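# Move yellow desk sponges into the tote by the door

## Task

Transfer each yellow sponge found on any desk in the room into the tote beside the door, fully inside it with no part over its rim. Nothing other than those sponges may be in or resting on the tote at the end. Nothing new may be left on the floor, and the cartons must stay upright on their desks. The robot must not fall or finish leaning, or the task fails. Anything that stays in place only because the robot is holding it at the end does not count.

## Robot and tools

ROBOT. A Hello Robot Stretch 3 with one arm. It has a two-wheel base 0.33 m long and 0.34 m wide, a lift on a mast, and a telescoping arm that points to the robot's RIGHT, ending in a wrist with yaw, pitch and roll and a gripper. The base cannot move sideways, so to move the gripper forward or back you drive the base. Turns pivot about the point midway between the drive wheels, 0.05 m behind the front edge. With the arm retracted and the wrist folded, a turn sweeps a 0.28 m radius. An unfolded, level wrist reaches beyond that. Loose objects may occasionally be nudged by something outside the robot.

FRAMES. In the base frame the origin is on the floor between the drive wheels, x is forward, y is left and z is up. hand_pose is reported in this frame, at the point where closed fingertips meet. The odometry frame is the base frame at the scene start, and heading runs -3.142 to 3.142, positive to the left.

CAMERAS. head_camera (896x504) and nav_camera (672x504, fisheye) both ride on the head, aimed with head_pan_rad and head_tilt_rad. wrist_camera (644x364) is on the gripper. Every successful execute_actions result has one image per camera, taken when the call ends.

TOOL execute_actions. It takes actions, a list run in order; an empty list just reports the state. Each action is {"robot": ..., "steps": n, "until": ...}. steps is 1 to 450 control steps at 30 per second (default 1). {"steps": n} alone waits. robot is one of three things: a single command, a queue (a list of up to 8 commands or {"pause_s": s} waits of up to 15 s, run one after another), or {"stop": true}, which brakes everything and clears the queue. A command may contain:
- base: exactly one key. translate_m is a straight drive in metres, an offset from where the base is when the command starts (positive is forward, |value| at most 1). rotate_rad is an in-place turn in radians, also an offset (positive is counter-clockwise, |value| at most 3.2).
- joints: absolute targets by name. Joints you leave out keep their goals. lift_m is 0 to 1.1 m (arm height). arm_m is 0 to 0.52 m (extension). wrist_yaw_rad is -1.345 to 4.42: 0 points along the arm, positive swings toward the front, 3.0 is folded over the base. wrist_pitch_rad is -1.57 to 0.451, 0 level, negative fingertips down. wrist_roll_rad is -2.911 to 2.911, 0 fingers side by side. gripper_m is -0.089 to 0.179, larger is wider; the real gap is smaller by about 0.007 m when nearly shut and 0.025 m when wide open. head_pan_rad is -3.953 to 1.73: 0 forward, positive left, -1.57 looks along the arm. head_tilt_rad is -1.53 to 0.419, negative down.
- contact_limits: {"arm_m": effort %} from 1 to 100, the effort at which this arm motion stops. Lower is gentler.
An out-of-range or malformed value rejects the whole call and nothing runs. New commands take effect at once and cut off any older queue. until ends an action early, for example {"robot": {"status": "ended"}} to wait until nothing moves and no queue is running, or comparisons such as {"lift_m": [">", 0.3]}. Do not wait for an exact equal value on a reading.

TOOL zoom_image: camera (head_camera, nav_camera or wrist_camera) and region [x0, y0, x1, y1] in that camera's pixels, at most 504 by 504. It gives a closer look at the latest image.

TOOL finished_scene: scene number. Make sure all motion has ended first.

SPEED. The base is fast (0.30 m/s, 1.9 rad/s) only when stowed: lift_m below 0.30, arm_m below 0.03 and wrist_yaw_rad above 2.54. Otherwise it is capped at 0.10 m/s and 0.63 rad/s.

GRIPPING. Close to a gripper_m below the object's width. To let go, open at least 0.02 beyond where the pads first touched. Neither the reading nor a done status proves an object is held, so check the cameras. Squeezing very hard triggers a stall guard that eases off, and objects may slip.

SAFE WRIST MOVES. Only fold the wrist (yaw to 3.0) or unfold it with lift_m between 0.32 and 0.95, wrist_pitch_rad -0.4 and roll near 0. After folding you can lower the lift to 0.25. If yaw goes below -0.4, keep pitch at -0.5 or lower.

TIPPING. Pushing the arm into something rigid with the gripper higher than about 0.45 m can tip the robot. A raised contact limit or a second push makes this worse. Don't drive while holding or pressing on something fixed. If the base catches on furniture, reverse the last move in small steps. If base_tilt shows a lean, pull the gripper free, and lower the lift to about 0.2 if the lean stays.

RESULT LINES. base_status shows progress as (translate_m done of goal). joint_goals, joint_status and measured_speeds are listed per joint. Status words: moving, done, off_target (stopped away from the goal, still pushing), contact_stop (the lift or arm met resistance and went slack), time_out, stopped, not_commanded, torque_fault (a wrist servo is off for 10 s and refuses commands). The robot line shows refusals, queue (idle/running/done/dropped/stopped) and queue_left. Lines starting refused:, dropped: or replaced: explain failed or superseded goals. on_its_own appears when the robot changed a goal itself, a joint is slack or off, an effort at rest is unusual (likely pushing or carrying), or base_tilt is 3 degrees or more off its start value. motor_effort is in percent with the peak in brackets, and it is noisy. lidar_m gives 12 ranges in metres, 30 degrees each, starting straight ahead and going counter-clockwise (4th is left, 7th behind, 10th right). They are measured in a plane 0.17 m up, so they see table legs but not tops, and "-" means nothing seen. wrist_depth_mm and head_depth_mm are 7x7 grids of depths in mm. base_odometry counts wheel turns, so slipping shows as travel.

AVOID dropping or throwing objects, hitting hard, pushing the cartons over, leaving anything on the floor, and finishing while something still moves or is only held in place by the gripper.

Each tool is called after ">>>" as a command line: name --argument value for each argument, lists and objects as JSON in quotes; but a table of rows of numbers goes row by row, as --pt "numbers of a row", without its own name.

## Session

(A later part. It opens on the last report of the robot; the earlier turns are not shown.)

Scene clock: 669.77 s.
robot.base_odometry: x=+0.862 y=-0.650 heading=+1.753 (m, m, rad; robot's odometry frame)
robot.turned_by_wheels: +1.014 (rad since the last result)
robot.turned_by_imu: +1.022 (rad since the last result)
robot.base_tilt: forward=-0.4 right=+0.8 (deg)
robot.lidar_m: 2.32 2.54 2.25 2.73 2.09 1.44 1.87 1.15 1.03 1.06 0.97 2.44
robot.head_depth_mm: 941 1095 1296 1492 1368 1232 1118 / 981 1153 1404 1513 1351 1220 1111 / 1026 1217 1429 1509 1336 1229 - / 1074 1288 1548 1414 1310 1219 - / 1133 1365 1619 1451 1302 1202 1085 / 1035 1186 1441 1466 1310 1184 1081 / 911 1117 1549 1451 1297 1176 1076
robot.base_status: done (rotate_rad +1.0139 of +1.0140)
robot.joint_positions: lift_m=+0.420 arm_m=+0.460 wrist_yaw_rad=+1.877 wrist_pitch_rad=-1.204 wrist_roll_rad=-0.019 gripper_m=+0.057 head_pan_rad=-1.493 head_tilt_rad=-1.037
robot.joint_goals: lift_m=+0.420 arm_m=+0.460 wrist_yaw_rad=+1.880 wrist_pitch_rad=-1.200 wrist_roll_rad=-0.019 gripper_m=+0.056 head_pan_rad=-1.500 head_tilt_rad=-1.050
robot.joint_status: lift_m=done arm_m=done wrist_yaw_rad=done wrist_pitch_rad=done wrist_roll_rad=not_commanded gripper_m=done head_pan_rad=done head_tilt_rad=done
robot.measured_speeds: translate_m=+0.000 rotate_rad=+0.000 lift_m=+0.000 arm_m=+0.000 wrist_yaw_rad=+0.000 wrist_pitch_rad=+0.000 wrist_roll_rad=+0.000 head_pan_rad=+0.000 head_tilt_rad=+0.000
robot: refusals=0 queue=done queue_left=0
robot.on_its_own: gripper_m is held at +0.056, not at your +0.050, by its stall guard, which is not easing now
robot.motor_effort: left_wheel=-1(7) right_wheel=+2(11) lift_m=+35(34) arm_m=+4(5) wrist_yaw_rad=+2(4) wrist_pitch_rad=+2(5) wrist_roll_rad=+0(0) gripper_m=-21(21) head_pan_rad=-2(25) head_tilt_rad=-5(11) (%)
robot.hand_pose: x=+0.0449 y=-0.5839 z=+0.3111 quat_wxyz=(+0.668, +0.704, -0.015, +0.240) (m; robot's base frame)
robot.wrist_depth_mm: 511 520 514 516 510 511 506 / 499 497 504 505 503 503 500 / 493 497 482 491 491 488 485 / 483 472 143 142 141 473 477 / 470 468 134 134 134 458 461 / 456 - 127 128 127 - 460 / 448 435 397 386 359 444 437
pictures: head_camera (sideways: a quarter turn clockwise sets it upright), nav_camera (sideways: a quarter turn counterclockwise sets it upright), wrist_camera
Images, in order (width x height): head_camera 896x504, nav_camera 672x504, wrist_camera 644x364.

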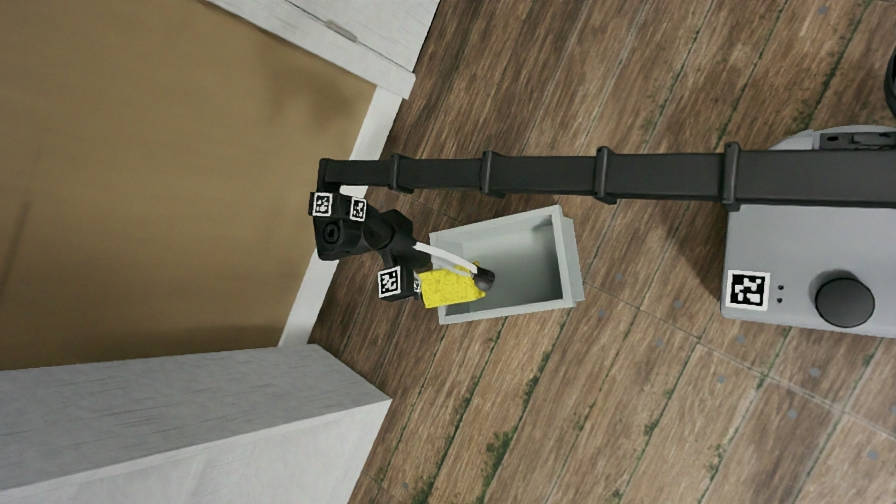

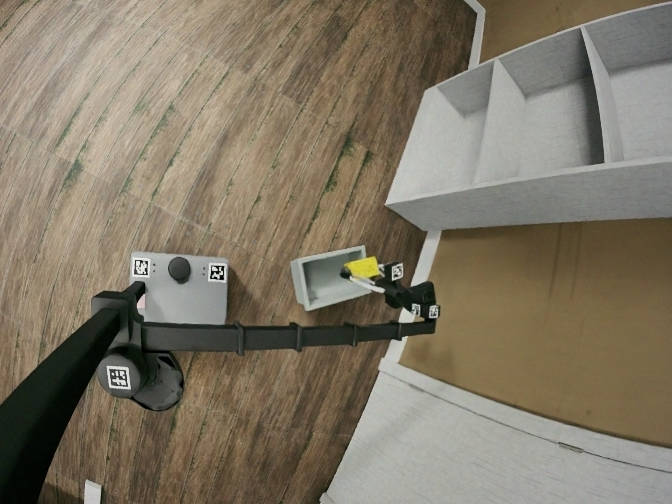

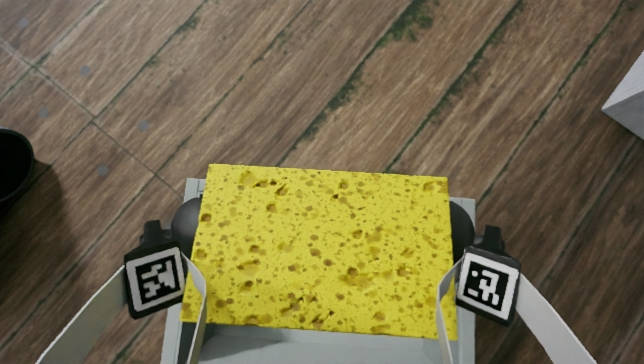

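>>> execute_actions --actions '[{"robot": [{"joints": {"arm_m": 0.503, "lift_m": 0.3}}, {"joints": {"lift_m": 0.16}}], "steps": 450, "until": {"robot": {"status": "ended"}}}]'

Scene clock: 716.50 s.
robot.base_odometry: x=+0.862 y=-0.650 heading=+1.753 (m, m, rad; robot's odometry frame)
robot.turned_by_wheels: +0.000 (rad since the last result)
robot.turned_by_imu: -0.001 (rad since the last result)
robot.base_tilt: forward=-0.3 right=+0.8 (deg)
robot.lidar_m: 2.32 2.55 2.25 2.73 2.08 1.44 1.87 1.15 1.03 1.06 0.97 2.44
robot.head_depth_mm: 939 1094 1292 1501 1363 1232 1117 / 980 1154 1407 1520 1358 1221 1116 / 1023 1219 1499 1517 1344 1222 - / 1075 1284 1598 1487 1311 1214 - / 1130 1369 1606 1473 1303 1207 1088 / 1034 1189 1444 1467 1303 1189 1083 / 908 1119 1543 1453 1294 1177 1075
robot.base_status: done (rotate_rad +1.0139 of +1.0140)
robot.joint_positions: lift_m=+0.160 arm_m=+0.503 wrist_yaw_rad=+1.877 wrist_pitch_rad=-1.204 wrist_roll_rad=-0.019 gripper_m=+0.057 head_pan_rad=-1.493 head_tilt_rad=-1.037
robot.joint_goals: lift_m=+0.160 arm_m=+0.503 wrist_yaw_rad=+1.880 wrist_pitch_rad=-1.200 wrist_roll_rad=-0.019 gripper_m=+0.056 head_pan_rad=-1.500 head_tilt_rad=-1.050
robot.joint_status: lift_m=done arm_m=done wrist_yaw_rad=done wrist_pitch_rad=done wrist_roll_rad=not_commanded gripper_m=done head_pan_rad=done head_tilt_rad=done
robot.measured_speeds: translate_m=+0.000 rotate_rad=+0.000 lift_m=+0.000 arm_m=+0.000 wrist_yaw_rad=+0.000 wrist_pitch_rad=+0.000 wrist_roll_rad=+0.000 head_pan_rad=+0.000 head_tilt_rad=+0.000
robot: refusals=0 queue=done queue_left=0
robot.on_its_own: gripper_m is held at +0.056, not at your +0.050, by its stall guard, which is not easing now
robot.motor_effort: left_wheel=-1(2) right_wheel=+2(2) lift_m=+35(38) arm_m=+4(4) wrist_yaw_rad=+4(3) wrist_pitch_rad=+2(2) wrist_roll_rad=+0(0) gripper_m=-21(21) head_pan_rad=-2(2) head_tilt_rad=-5(4) (%)
robot.hand_pose: x=+0.0449 y=-0.6269 z=+0.0511 quat_wxyz=(+0.668, +0.704, -0.015, +0.240) (m; robot's base frame)
robot.wrist_depth_mm: 103 103 103 103 234 233 234 / 118 113 108 104 101 101 100 / 187 174 163 152 143 135 119 / 212 214 143 141 142 185 124 / 208 211 134 135 134 170 122 / 203 - 127 128 127 - 121 / 199 199 198 197 196 186 114
pictures: head_camera (sideways: a quarter turn clockwise sets it upright), nav_camera (sideways: a quarter turn counterclockwise sets it upright), wrist_camera
Images, in order (width x height): head_camera 896x504, nav_camera 672x504, wrist_camera 644x364.

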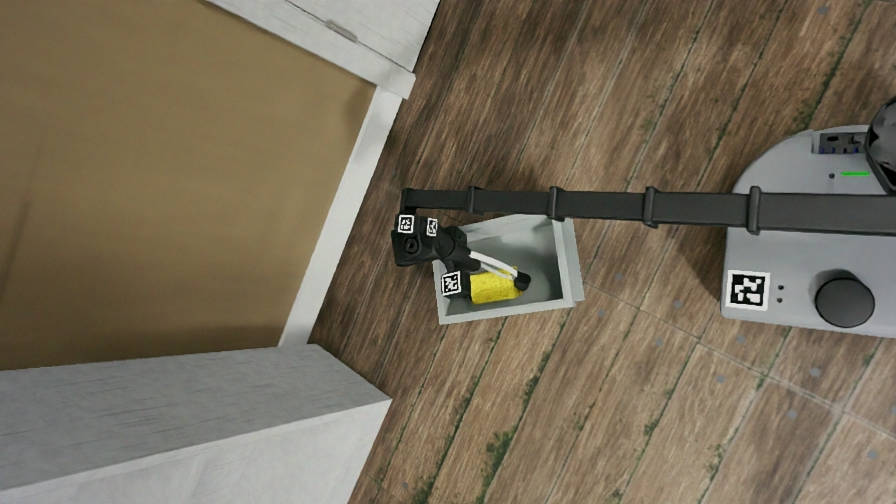

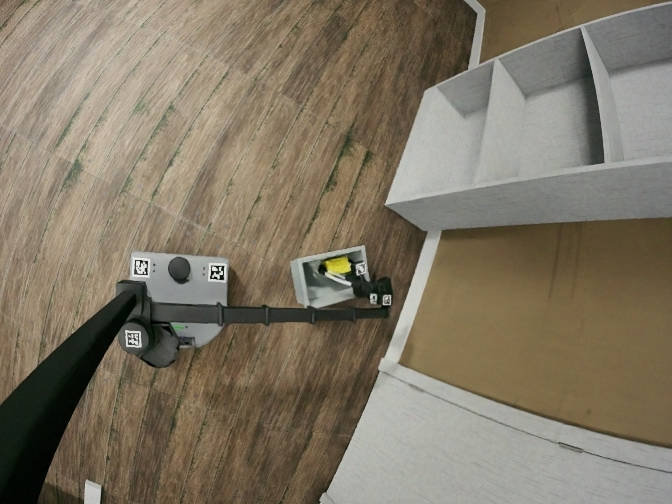

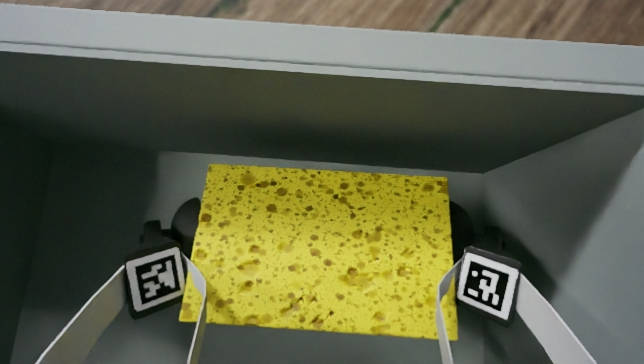

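>>> execute_actions --actions '[{"robot": [{"joints": {"arm_m": 0.492, "lift_m": 0.143}}, {"joints": {"gripper_m": 0.135}}], "steps": 450, "until": {"robot": {"status": "ended"}}}]'

Scene clock: 730.17 s.
robot.base_odometry: x=+0.862 y=-0.650 heading=+1.753 (m, m, rad; robot's odometry frame)
robot.turned_by_wheels: +0.000 (rad since the last result)
robot.turned_by_imu: -0.001 (rad since the last result)
robot.base_tilt: forward=-0.3 right=+0.9 (deg)
robot.lidar_m: 2.32 2.54 2.25 2.73 2.09 1.44 1.87 1.15 1.03 1.06 0.97 2.44
robot.head_depth_mm: 939 1093 1295 1507 1364 1235 1119 / 982 1149 1400 1510 1354 1216 1114 / 1026 1214 1498 1523 1341 1224 - / 1079 1285 1596 1434 1307 1217 - / 1131 1365 1611 1471 1306 1206 1090 / 1033 1189 1440 1470 1307 1183 1079 / 909 1119 1548 1448 1296 1176 1074
robot.base_status: done (rotate_rad +1.0139 of +1.0140)
robot.joint_positions: lift_m=+0.143 arm_m=+0.492 wrist_yaw_rad=+1.877 wrist_pitch_rad=-1.204 wrist_roll_rad=-0.019 gripper_m=+0.135 head_pan_rad=-1.493 head_tilt_rad=-1.037
robot.joint_goals: lift_m=+0.143 arm_m=+0.492 wrist_yaw_rad=+1.880 wrist_pitch_rad=-1.200 wrist_roll_rad=-0.019 gripper_m=+0.135 head_pan_rad=-1.500 head_tilt_rad=-1.050
robot.joint_status: lift_m=done arm_m=done wrist_yaw_rad=done wrist_pitch_rad=done wrist_roll_rad=not_commanded gripper_m=done head_pan_rad=done head_tilt_rad=done
robot.measured_speeds: translate_m=+0.000 rotate_rad=+0.000 lift_m=+0.000 arm_m=+0.000 wrist_yaw_rad=+0.000 wrist_pitch_rad=+0.000 wrist_roll_rad=+0.000 head_pan_rad=+0.000 head_tilt_rad=+0.000
robot: refusals=0 queue=done queue_left=0
robot.motor_effort: left_wheel=-1(1) right_wheel=+2(3) lift_m=+35(36) arm_m=-3(2) wrist_yaw_rad=+3(3) wrist_pitch_rad=+2(3) wrist_roll_rad=+0(0) gripper_m=+0(87) head_pan_rad=-2(3) head_tilt_rad=-5(5) (%)
robot.hand_pose: x=+0.0449 y=-0.6165 z=+0.0341 quat_wxyz=(+0.668, +0.704, -0.015, +0.240) (m; robot's base frame)
robot.wrist_depth_mm: 86 85 85 85 85 85 85 / 111 107 102 98 94 90 87 / 177 165 154 144 136 128 120 / 195 197 194 196 194 190 136 / 192 193 148 147 147 176 134 / 188 - 144 144 145 - 132 / 182 183 182 181 141 182 120
pictures: head_camera (sideways: a quarter turn clockwise sets it upright), nav_camera (sideways: a quarter turn counterclockwise sets it upright), wrist_camera
Images, in order (width x height): head_camera 896x504, nav_camera 672x504, wrist_camera 644x364.

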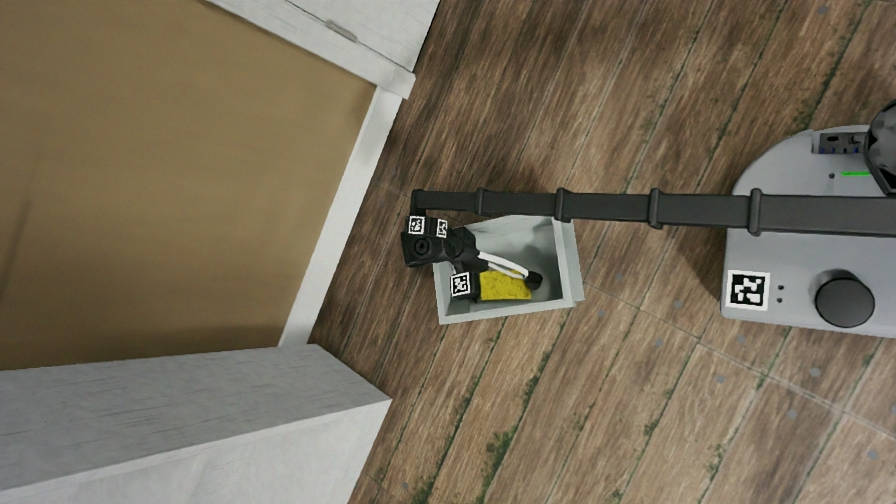

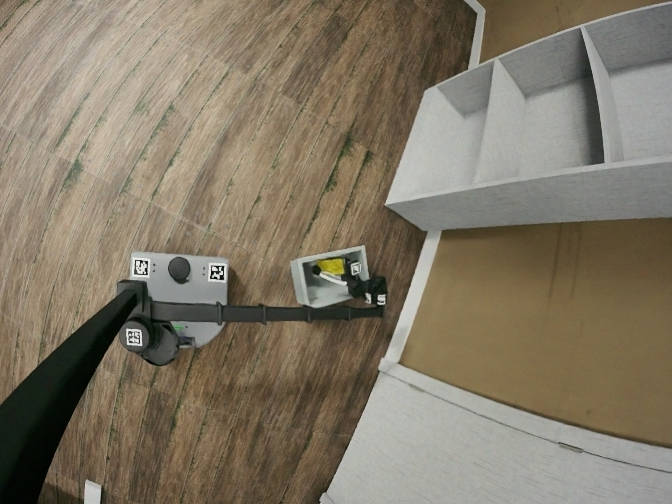

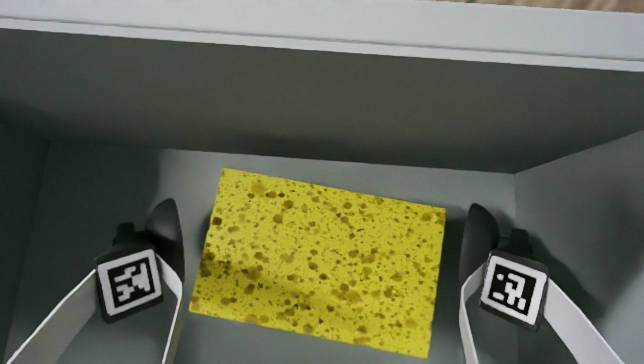

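>>> execute_actions --actions '[{"robot": {"joints": {"lift_m": 0.29, "head_pan_rad": 0.0, "head_tilt_rad": -0.5}}, "steps": 450, "until": {"robot": {"lift_m": [">", 0.26]}}}, {"robot": {"base": {"rotate_rad": 0.06}, "joints": {"arm_m": 0.0, "wrist_yaw_rad": 2.65, "wrist_pitch_rad": -0.4, "gripper_m": 0.04}}, "steps": 450, "until": {"robot": {"base_status": "done"}}}, {"robot": {"base": {"translate_m": 1.0}}, "steps": 450, "until": {"robot": {"arm_m": ["<", 0.02]}}}, {"steps": 20}]'

Scene clock: 769.20 s.
robot.base_odometry: x=+0.756 y=-0.220 heading=+1.813 (m, m, rad; robot's odometry frame)
robot.turned_by_wheels: +0.060 (rad since the last result)
robot.turned_by_imu: +0.060 (rad since the last result)
robot.base_tilt: forward=-0.3 right=+0.0 (deg)
robot.lidar_m: 1.87 2.75 2.23 2.13 2.47 1.84 2.01 1.30 1.23 0.94 1.36 1.91
robot.head_depth_mm: 2022 2189 2055 2540 2044 1597 1312 / 2086 2265 1821 2504 2016 1581 1301 / 2156 2354 1873 2612 1992 1565 1294 / 2225 2418 1925 2707 1979 1554 1282 / 2351 2528 2194 2603 1951 1532 1270 / 2438 2664 2837 2553 1925 1520 1264 / 2542 2796 3103 2587 1915 1520 1257
robot.base_status: moving (translate_m +0.4424 of +1.0000)
robot.joint_positions: lift_m=+0.290 arm_m=+0.000 wrist_yaw_rad=+2.647 wrist_pitch_rad=-0.421 wrist_roll_rad=-0.019 gripper_m=+0.040 head_pan_rad=-0.007 head_tilt_rad=-0.507
robot.joint_goals: lift_m=+0.290 arm_m=+0.000 wrist_yaw_rad=+2.650 wrist_pitch_rad=-0.400 wrist_roll_rad=-0.019 gripper_m=+0.040 head_pan_rad=+0.000 head_tilt_rad=-0.500
robot.joint_status: lift_m=done arm_m=done wrist_yaw_rad=done wrist_pitch_rad=done wrist_roll_rad=not_commanded gripper_m=done head_pan_rad=done head_tilt_rad=done
robot.measured_speeds: translate_m=+0.294 rotate_rad=+0.000 lift_m=+0.000 arm_m=+0.000 wrist_yaw_rad=+0.000 wrist_pitch_rad=+0.000 wrist_roll_rad=+0.000 head_pan_rad=+0.000 head_tilt_rad=+0.000
robot: refusals=0 queue=running queue_left=0
robot.motor_effort: left_wheel=+0(9) right_wheel=+5(14) lift_m=+47(49) arm_m=-3(2) wrist_yaw_rad=+3(4) wrist_pitch_rad=+13(13) wrist_roll_rad=+0(1) gripper_m=+0(88) head_pan_rad=+2(25) head_tilt_rad=+2(24) (%)
robot.hand_pose: x=+0.0850 y=+0.0519 z=+0.3017 quat_wxyz=(+0.313, +0.700, -0.022, +0.641) (m; robot's base frame)
robot.wrist_depth_mm: - - - - - - - / - - - - - - - / 863 883 872 884 886 893 887 / 694 705 702 700 712 713 713 / 577 580 602 585 617 587 584 / 518 496 - 507 - 507 504 / - - 446 432 438 437 443
pictures: head_camera (sideways: a quarter turn clockwise sets it upright), nav_camera (sideways: a quarter turn counterclockwise sets it upright), wrist_camera
Images, in order (width x height): head_camera 896x504, nav_camera 672x504, wrist_camera 644x364.

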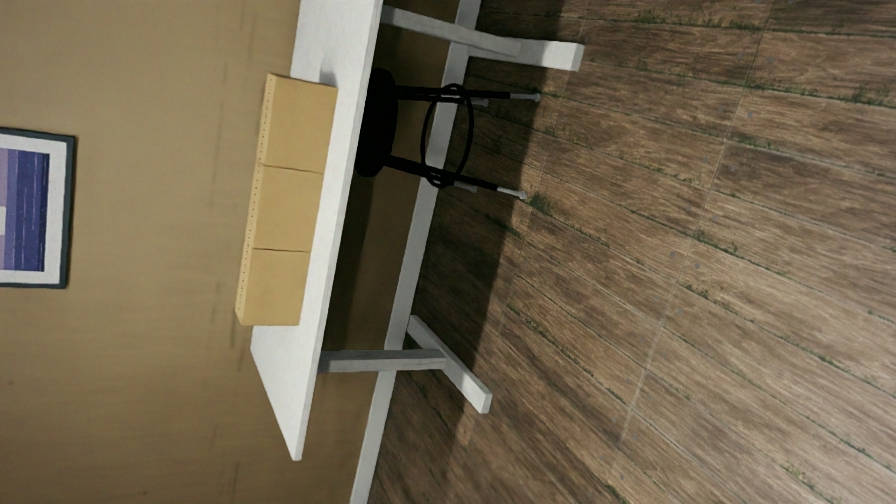

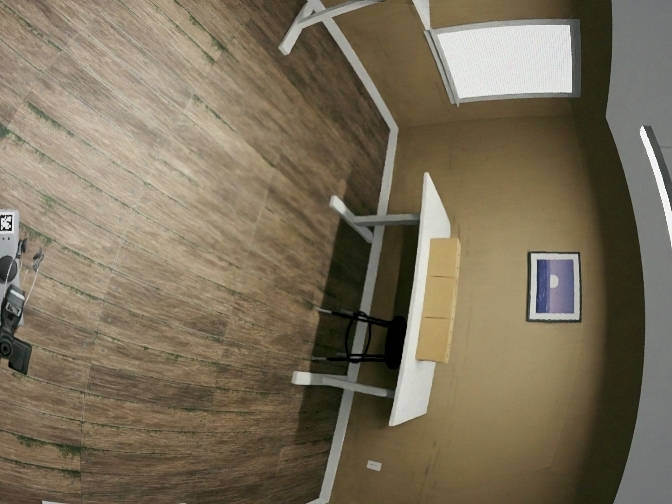

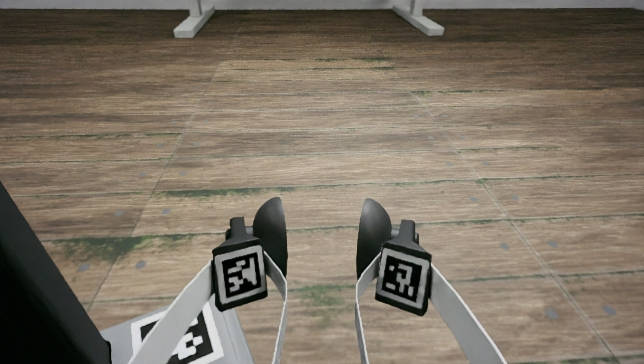

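>>> execute_actions --actions '[{"steps": 100, "until": {"robot": {"base_status": "done"}}}, {"robot": {"base": {"translate_m": 0.86}}, "steps": 450, "until": {"robot": {"translate_m": [">", 0.33]}}}, {"robot": {"joints": {"lift_m": 1.09, "wrist_yaw_rad": 0.0, "head_tilt_rad": -0.8}}, "steps": 450, "until": {"robot": {"base_status": "done"}}}]'

Scene clock: 808.13 s.
robot.base_odometry: x=+0.416 y=+1.156 heading=+1.813 (m, m, rad; robot's odometry frame)
robot.turned_by_wheels: +0.000 (rad since the last result)
robot.turned_by_imu: +0.002 (rad since the last result)
robot.base_tilt: forward=-0.3 right=+0.9 (deg)
robot.lidar_m: 0.92 0.90 1.98 1.62 2.54 3.18 2.87 1.82 1.50 1.81 0.77 0.57
robot.head_depth_mm: 957 1071 1039 621 679 1007 1157 / 990 1115 1027 654 674 1267 1149 / 1029 1167 684 693 667 1305 1142 / 1071 1195 675 731 679 1300 1136 / 1114 1230 691 746 702 1287 1121 / 1162 1261 935 774 1389 1275 1115 / 1216 1380 953 769 1407 1261 1112
robot.base_status: done (translate_m +0.8600 of +0.8600)
robot.joint_positions: lift_m=+0.839 arm_m=+0.000 wrist_yaw_rad=+0.003 wrist_pitch_rad=-0.421 wrist_roll_rad=-0.019 gripper_m=+0.040 head_pan_rad=-0.007 head_tilt_rad=-0.790
robot.joint_goals: lift_m=+1.090 arm_m=+0.000 wrist_yaw_rad=+0.000 wrist_pitch_rad=-0.400 wrist_roll_rad=-0.019 gripper_m=+0.040 head_pan_rad=+0.000 head_tilt_rad=-0.800
robot.joint_status: lift_m=moving arm_m=done wrist_yaw_rad=moving wrist_pitch_rad=done wrist_roll_rad=not_commanded gripper_m=done head_pan_rad=done head_tilt_rad=done
robot.measured_speeds: translate_m=+0.000 rotate_rad=+0.000 lift_m=+0.110 arm_m=+0.000 wrist_yaw_rad=+0.000 wrist_pitch_rad=+0.000 wrist_roll_rad=+0.000 head_pan_rad=+0.000 head_tilt_rad=+0.000
robot: refusals=0 queue=running queue_left=0
robot.motor_effort: left_wheel=-2(7) right_wheel=+3(11) lift_m=+50(50) arm_m=-3(3) wrist_yaw_rad=-3(4) wrist_pitch_rad=+12(13) wrist_roll_rad=+1(0) gripper_m=+0(0) head_pan_rad=+2(2) head_tilt_rad=-4(17) (%)
robot.hand_pose: x=-0.0208 y=-0.3693 z=+0.8508 quat_wxyz=(+0.699, +0.150, -0.684, -0.145) (m; robot's base frame)
robot.wrist_depth_mm: 922 - - - - - - / 719 702 - - - - - / 520 516 551 - - - - / 410 418 - - - - - / 344 853 - - - - - / 310 - - - - - - / 947 956 967 - - - -
pictures: head_camera (sideways: a quarter turn clockwise sets it upright), nav_camera (sideways: a quarter turn counterclockwise sets it upright), wrist_camera
Images, in order (width x height): head_camera 896x504, nav_camera 672x504, wrist_camera 644x364.

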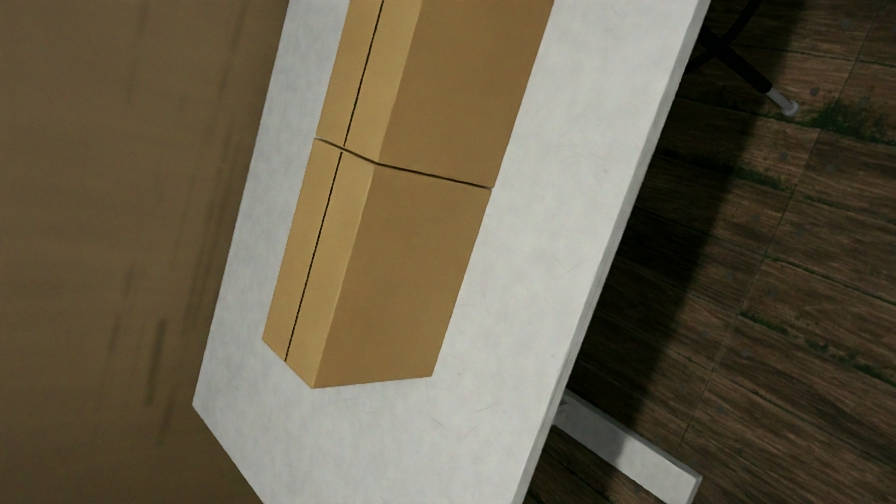

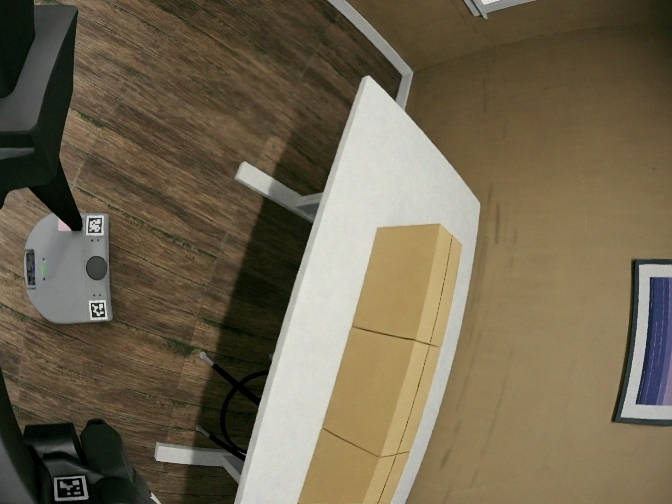

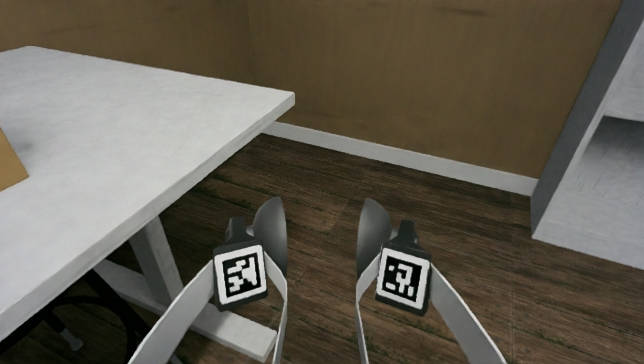

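>>> execute_actions --actions '[{"robot": [{"base": {"translate_m": 0.05}}, {"base": {"rotate_rad": 1.19}, "joints": {"head_pan_rad": -1.57, "head_tilt_rad": -0.6, "arm_m": 0.33, "wrist_pitch_rad": -1.15}}], "steps": 450, "until": {"robot": {"status": "ended"}}}]'

Scene clock: 829.33 s.
robot.base_odometry: x=+0.404 y=+1.205 heading=+3.003 (m, m, rad; robot's odometry frame)
robot.turned_by_wheels: +1.190 (rad since the last result)
robot.turned_by_imu: +1.199 (rad since the last result)
robot.base_tilt: forward=-0.3 right=+0.8 (deg)
robot.lidar_m: 1.96 1.61 2.35 3.24 2.51 1.81 1.54 0.94 0.53 0.80 0.86 1.64
robot.head_depth_mm: - 1034 1161 1049 643 648 1163 / 957 1049 1164 1035 642 642 1156 / - 1067 1165 1018 640 637 1148 / 933 - 1208 662 637 632 1161 / 932 1032 1161 678 635 628 1156 / 933 1035 1165 669 634 622 1149 / 931 1036 1156 661 632 618 1141
robot.base_status: done (rotate_rad +1.1899 of +1.1900)
robot.joint_positions: lift_m=+1.090 arm_m=+0.330 wrist_yaw_rad=+0.001 wrist_pitch_rad=-1.153 wrist_roll_rad=-0.019 gripper_m=+0.040 head_pan_rad=-1.563 head_tilt_rad=-0.606
robot.joint_goals: lift_m=+1.090 arm_m=+0.330 wrist_yaw_rad=+0.000 wrist_pitch_rad=-1.150 wrist_roll_rad=-0.019 gripper_m=+0.040 head_pan_rad=-1.570 head_tilt_rad=-0.600
robot.joint_status: lift_m=done arm_m=done wrist_yaw_rad=done wrist_pitch_rad=done wrist_roll_rad=not_commanded gripper_m=done head_pan_rad=done head_tilt_rad=done
robot.measured_speeds: translate_m=+0.000 rotate_rad=+0.000 lift_m=+0.000 arm_m=+0.000 wrist_yaw_rad=+0.000 wrist_pitch_rad=+0.000 wrist_roll_rad=+0.000 head_pan_rad=+0.000 head_tilt_rad=+0.000
robot: refusals=0 queue=done queue_left=0
robot.motor_effort: left_wheel=-2(6) right_wheel=+3(9) lift_m=+47(51) arm_m=+4(3) wrist_yaw_rad=-2(3) wrist_pitch_rad=+1(12) wrist_roll_rad=+1(0) gripper_m=+0(0) head_pan_rad=-2(26) head_tilt_rad=+2(16) (%)
robot.hand_pose: x=-0.0215 y=-0.5567 z=+0.9846 quat_wxyz=(+0.599, +0.389, -0.587, -0.382) (m; robot's base frame)
robot.wrist_depth_mm: 480 473 482 481 484 480 477 / 459 466 463 455 464 466 460 / 443 448 449 449 446 447 441 / 253 251 252 251 250 253 253 / 244 244 246 246 245 244 246 / 235 235 - 238 - 238 238 / 232 231 231 232 233 232 231
pictures: head_camera (sideways: a quarter turn clockwise sets it upright), nav_camera (sideways: a quarter turn counterclockwise sets it upright), wrist_camera
Images, in order (width x height): head_camera 896x504, nav_camera 672x504, wrist_camera 644x364.

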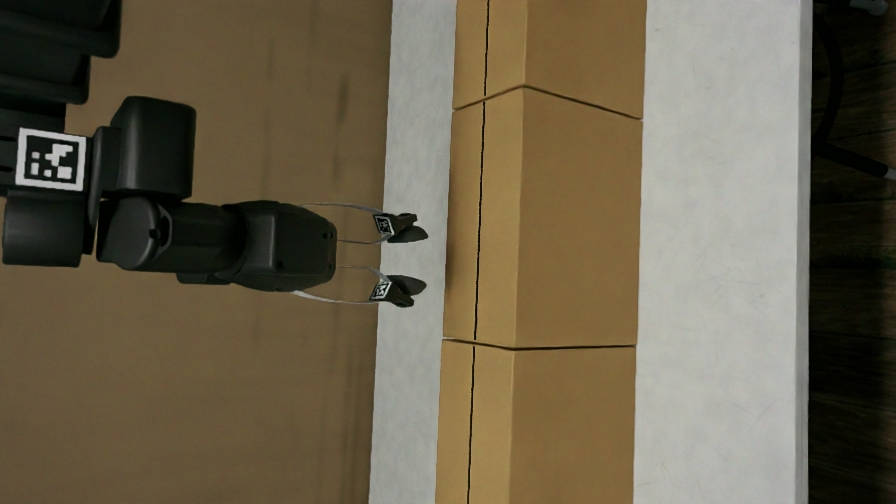

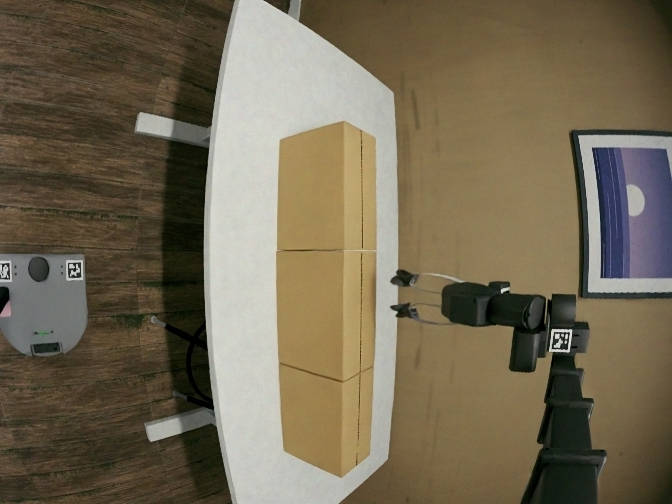

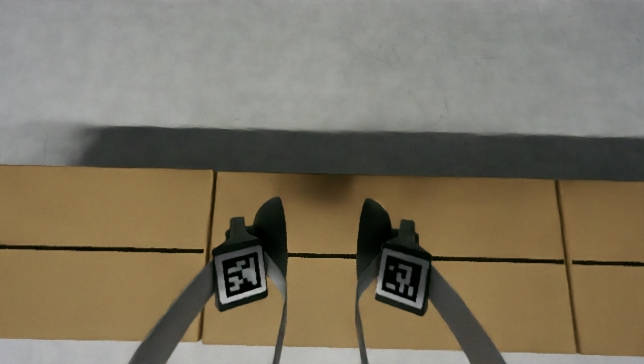

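>>> execute_actions --actions '[{"robot": {"base": {"translate_m": -0.1}, "joints": {"arm_m": 0.46, "wrist_pitch_rad": -1.25}}, "steps": 450, "until": {"robot": {"status": "ended"}}}]'

Scene clock: 843.70 s.
robot.base_odometry: x=+0.503 y=+1.191 heading=+3.003 (m, m, rad; robot's odometry frame)
robot.turned_by_wheels: +0.000 (rad since the last result)
robot.turned_by_imu: -0.001 (rad since the last result)
robot.base_tilt: forward=-0.3 right=+0.9 (deg)
robot.lidar_m: 2.06 1.71 2.41 3.25 2.37 1.45 1.44 1.56 0.50 0.50 0.92 0.95
robot.head_depth_mm: - 1031 1163 1049 643 648 1171 / 956 1035 1159 1033 640 644 1153 / - 1036 1160 1020 639 638 1151 / 926 - 1160 687 637 631 1143 / 927 1034 1160 677 634 627 1153 / 929 1032 1160 670 632 622 1150 / 930 1033 1152 661 631 617 1137
robot.base_status: done (translate_m -0.1000 of -0.1000)
robot.joint_positions: lift_m=+1.090 arm_m=+0.460 wrist_yaw_rad=+0.001 wrist_pitch_rad=-1.251 wrist_roll_rad=-0.019 gripper_m=+0.040 head_pan_rad=-1.563 head_tilt_rad=-0.606
robot.joint_goals: lift_m=+1.090 arm_m=+0.460 wrist_yaw_rad=+0.000 wrist_pitch_rad=-1.250 wrist_roll_rad=-0.019 gripper_m=+0.040 head_pan_rad=-1.570 head_tilt_rad=-0.600
robot.joint_status: lift_m=done arm_m=done wrist_yaw_rad=done wrist_pitch_rad=done wrist_roll_rad=not_commanded gripper_m=done head_pan_rad=done head_tilt_rad=done
robot.measured_speeds: translate_m=+0.000 rotate_rad=+0.000 lift_m=+0.000 arm_m=+0.000 wrist_yaw_rad=+0.000 wrist_pitch_rad=+0.000 wrist_roll_rad=+0.000 head_pan_rad=+0.000 head_tilt_rad=+0.000
robot: refusals=0 queue=done queue_left=0
robot.motor_effort: left_wheel=-2(6) right_wheel=+3(6) lift_m=+47(47) arm_m=+4(6) wrist_yaw_rad=-1(2) wrist_pitch_rad=+0(1) wrist_roll_rad=+1(1) gripper_m=+0(0) head_pan_rad=-2(3) head_tilt_rad=+3(2) (%)
robot.hand_pose: x=-0.0215 y=-0.6624 z=+0.9777 quat_wxyz=(+0.579, +0.418, -0.567, -0.410) (m; robot's base frame)
robot.wrist_depth_mm: 445 440 439 444 444 451 448 / 432 429 433 438 437 436 437 / 428 424 427 423 423 422 431 / 422 416 424 418 414 418 427 / 412 411 415 414 416 408 405 / 304 314 - 335 - 359 373 / 229 229 229 229 231 230 229
pictures: head_camera (sideways: a quarter turn clockwise sets it upright), nav_camera (sideways: a quarter turn counterclockwise sets it upright), wrist_camera
Images, in order (width x height): head_camera 896x504, nav_camera 672x504, wrist_camera 644x364.

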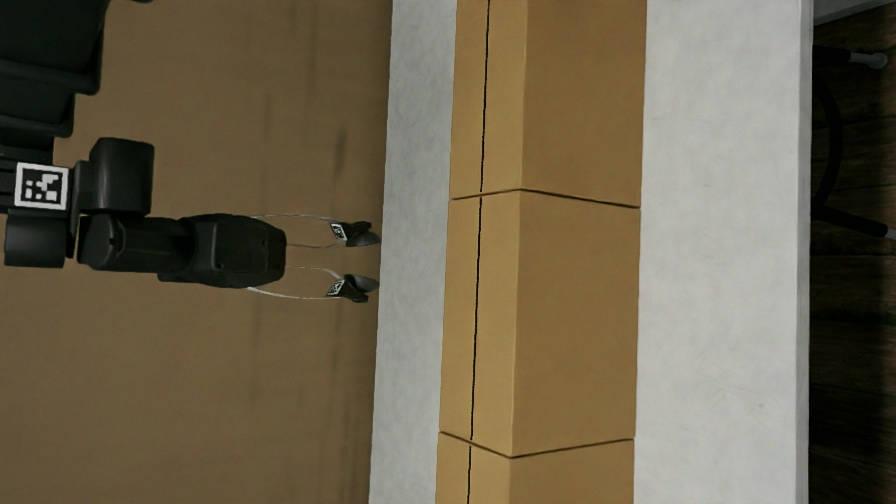

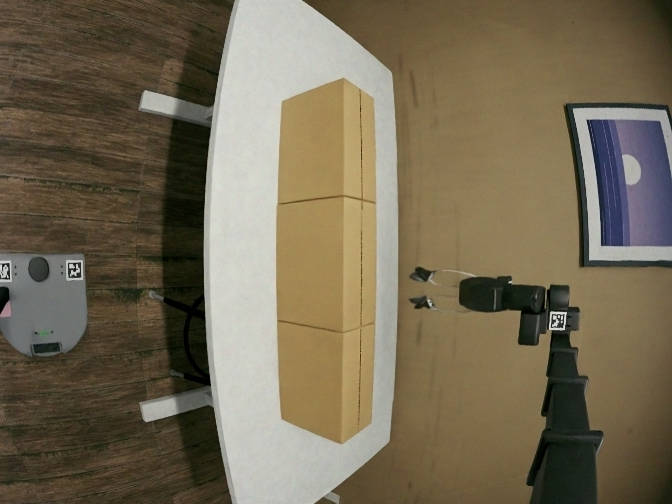

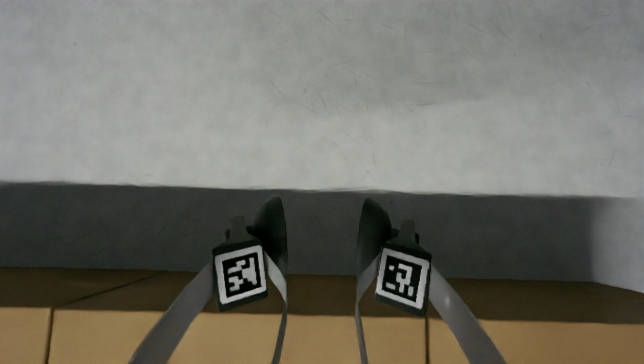

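>>> execute_actions --actions '[{"robot": {"base": {"rotate_rad": 0.87}, "joints": {"arm_m": 0.0, "wrist_pitch_rad": 0.0, "lift_m": 1.1, "head_pan_rad": -0.6, "head_tilt_rad": -0.6}}, "steps": 450, "until": {"robot": {"base_status": "done"}}}, {"robot": {"base": {"translate_m": 1.0}}, "steps": 450, "until": {"robot": {"translate_m": [">", 0.9]}}}]'

Scene clock: 920.87 s.
robot.base_odometry: x=-0.169 y=+0.588 heading=-2.411 (m, m, rad; robot's odometry frame)
robot.turned_by_wheels: +0.870 (rad since the last result)
robot.turned_by_imu: +0.878 (rad since the last result)
robot.base_tilt: forward=-1.7 right=+2.1 (deg)
robot.lidar_m: 1.51 2.47 2.71 2.50 2.23 2.00 1.37 1.36 1.84 1.64 1.05 1.51
robot.head_depth_mm: 1193 1298 900 1612 1783 1480 1242 / 1224 763 793 1662 1640 1459 1232 / 1256 777 802 1762 1787 1448 1222 / 1288 786 814 1824 1768 1439 1212 / 1317 808 839 1894 1761 1424 1202 / 1362 820 867 1979 1732 1415 1199 / 1395 843 896 2010 1704 1408 1191
robot.base_status: moving (translate_m +0.9032 of +1.0000)
robot.joint_positions: lift_m=+1.100 arm_m=+0.000 wrist_yaw_rad=+0.001 wrist_pitch_rad=-0.025 wrist_roll_rad=-0.019 gripper_m=+0.040 head_pan_rad=-0.607 head_tilt_rad=-0.606
robot.joint_goals: lift_m=+1.100 arm_m=+0.000 wrist_yaw_rad=+0.000 wrist_pitch_rad=+0.000 wrist_roll_rad=-0.019 gripper_m=+0.040 head_pan_rad=-0.600 head_tilt_rad=-0.600
robot.joint_status: lift_m=done arm_m=done wrist_yaw_rad=done wrist_pitch_rad=done wrist_roll_rad=not_commanded gripper_m=done head_pan_rad=done head_tilt_rad=done
robot.measured_speeds: translate_m=+0.100 rotate_rad=+0.000 lift_m=+0.000 arm_m=+0.000 wrist_yaw_rad=+0.000 wrist_pitch_rad=+0.000 wrist_roll_rad=+0.000 head_pan_rad=+0.000 head_tilt_rad=+0.000
robot: refusals=0 queue=running queue_left=0
robot.motor_effort: left_wheel=+0(7) right_wheel=+6(13) lift_m=+47(51) arm_m=-4(3) wrist_yaw_rad=-1(2) wrist_pitch_rad=+14(16) wrist_roll_rad=+1(0) gripper_m=+0(0) head_pan_rad=+2(25) head_tilt_rad=+2(2) (%)
robot.hand_pose: x=-0.0211 y=-0.4008 z=+1.2081 quat_wxyz=(+0.714, +0.010, -0.700, -0.009) (m; robot's base frame)
robot.wrist_depth_mm: 958 - - - - - - / - - - - - - - / - - - - - - - / - - - - - - - / 821 - - - - - - / 589 - - - - - - / 467 513 - - - - -
pictures: head_camera (sideways: a quarter turn clockwise sets it upright), nav_camera (sideways: a quarter turn counterclockwise sets it upright), wrist_camera
Images, in order (width x height): head_camera 896x504, nav_camera 672x504, wrist_camera 644x364.

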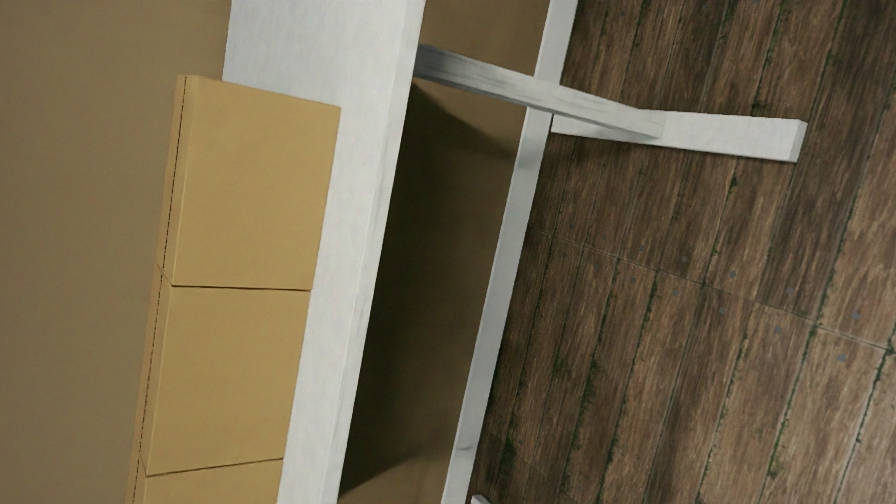

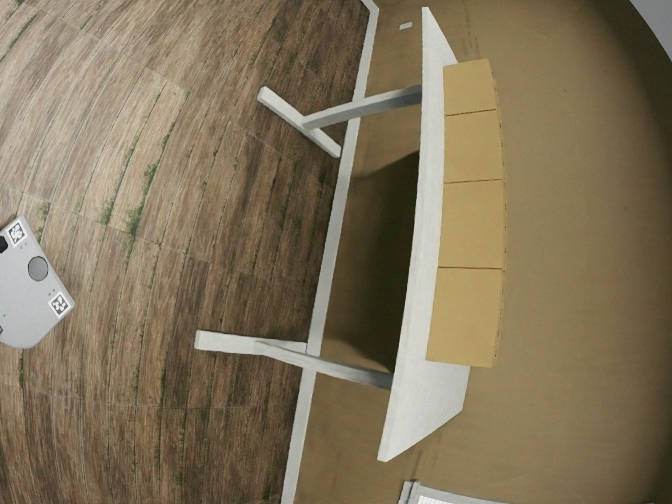

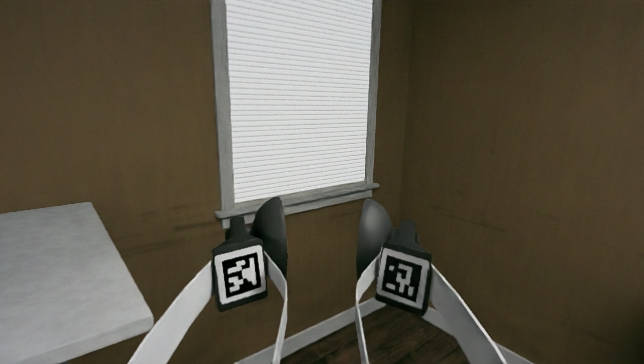

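>>> execute_actions --actions '[{"steps": 100, "until": {"robot": {"base_status": "done"}}}, {"robot": [{"base": {"translate_m": 0.62}, "joints": {"wrist_pitch_rad": 0.15, "head_pan_rad": -1.57, "head_tilt_rad": -0.9}}, {"base": {"rotate_rad": 0.69}}], "steps": 450, "until": {"robot": {"status": "ended"}}}]'

Scene clock: 963.70 s.
robot.base_odometry: x=-0.703 y=+0.110 heading=-1.721 (m, m, rad; robot's odometry frame)
robot.turned_by_wheels: +0.690 (rad since the last result)
robot.turned_by_imu: +0.696 (rad since the last result)
robot.base_tilt: forward=-0.3 right=+0.8 (deg)
robot.lidar_m: 1.92 2.45 2.80 2.42 2.72 2.31 1.95 0.89 1.08 1.05 0.79 1.51
robot.head_depth_mm: - - 451 437 1404 1279 1134 / - - - 431 1395 1269 1125 / - - - 425 1383 1261 1137 / - 352 436 423 1370 1253 1138 / 367 352 423 419 1357 1234 1118 / 361 352 423 414 1344 1231 1099 / 354 352 423 410 1365 1224 1089
robot.base_status: done (rotate_rad +0.6899 of +0.6900)
robot.joint_positions: lift_m=+1.100 arm_m=+0.000 wrist_yaw_rad=+0.001 wrist_pitch_rad=+0.124 wrist_roll_rad=-0.019 gripper_m=+0.040 head_pan_rad=-1.563 head_tilt_rad=-0.889
robot.joint_goals: lift_m=+1.100 arm_m=+0.000 wrist_yaw_rad=+0.000 wrist_pitch_rad=+0.150 wrist_roll_rad=-0.019 gripper_m=+0.040 head_pan_rad=-1.570 head_tilt_rad=-0.900
robot.joint_status: lift_m=done arm_m=done wrist_yaw_rad=done wrist_pitch_rad=done wrist_roll_rad=not_commanded gripper_m=done head_pan_rad=done head_tilt_rad=done
robot.measured_speeds: translate_m=+0.000 rotate_rad=+0.000 lift_m=+0.000 arm_m=+0.000 wrist_yaw_rad=+0.000 wrist_pitch_rad=+0.000 wrist_roll_rad=+0.000 head_pan_rad=+0.000 head_tilt_rad=+0.000
robot: refusals=0 queue=done queue_left=0
robot.motor_effort: left_wheel=-2(7) right_wheel=+4(10) lift_m=+47(48) arm_m=-3(3) wrist_yaw_rad=-1(2) wrist_pitch_rad=+15(16) wrist_roll_rad=+1(1) gripper_m=+0(0) head_pan_rad=-2(26) head_tilt_rad=-3(20) (%)
robot.hand_pose: x=-0.0211 y=-0.4025 z=+1.2463 quat_wxyz=(+0.713, -0.043, -0.699, +0.044) (m; robot's base frame)
robot.wrist_depth_mm: 767 755 746 776 739 757 753 / 793 757 776 773 777 758 776 / 796 777 768 770 797 777 759 / 802 812 794 773 798 783 762 / 831 828 813 805 781 813 791 / 821 815 - 793 - 780 785 / 629 606 622 613 627 640 647
pictures: head_camera (sideways: a quarter turn clockwise sets it upright), nav_camera (sideways: a quarter turn counterclockwise sets it upright), wrist_camera
Images, in order (width x height): head_camera 896x504, nav_camera 672x504, wrist_camera 644x364.

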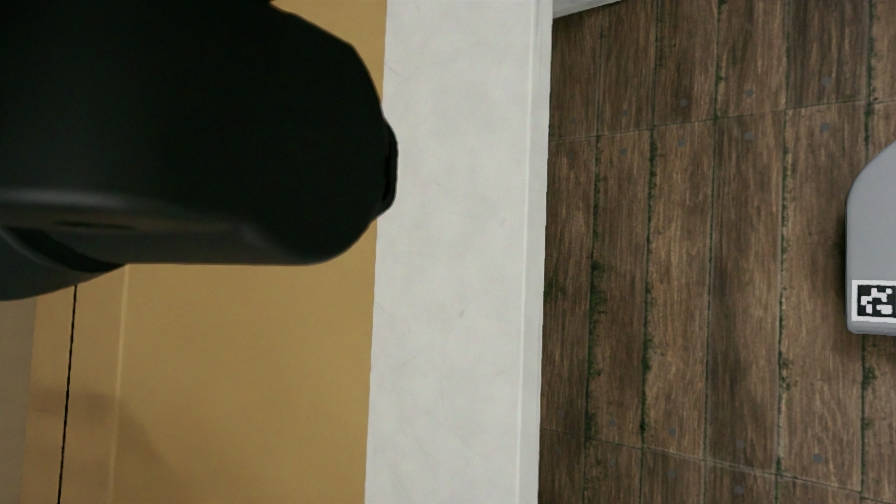

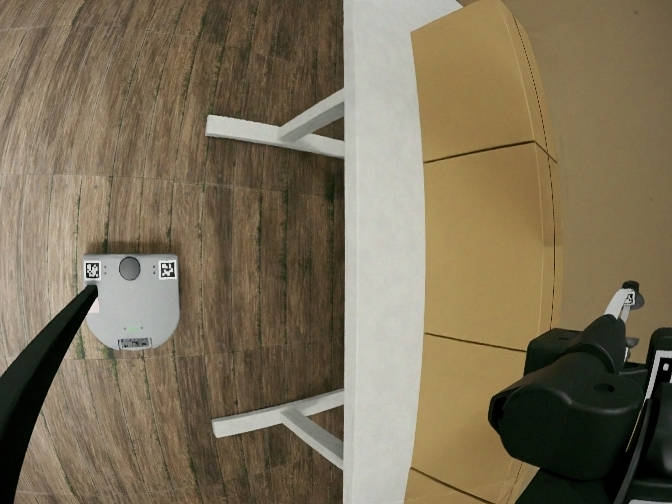

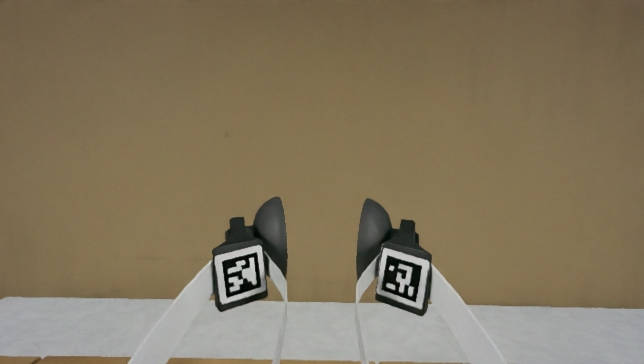

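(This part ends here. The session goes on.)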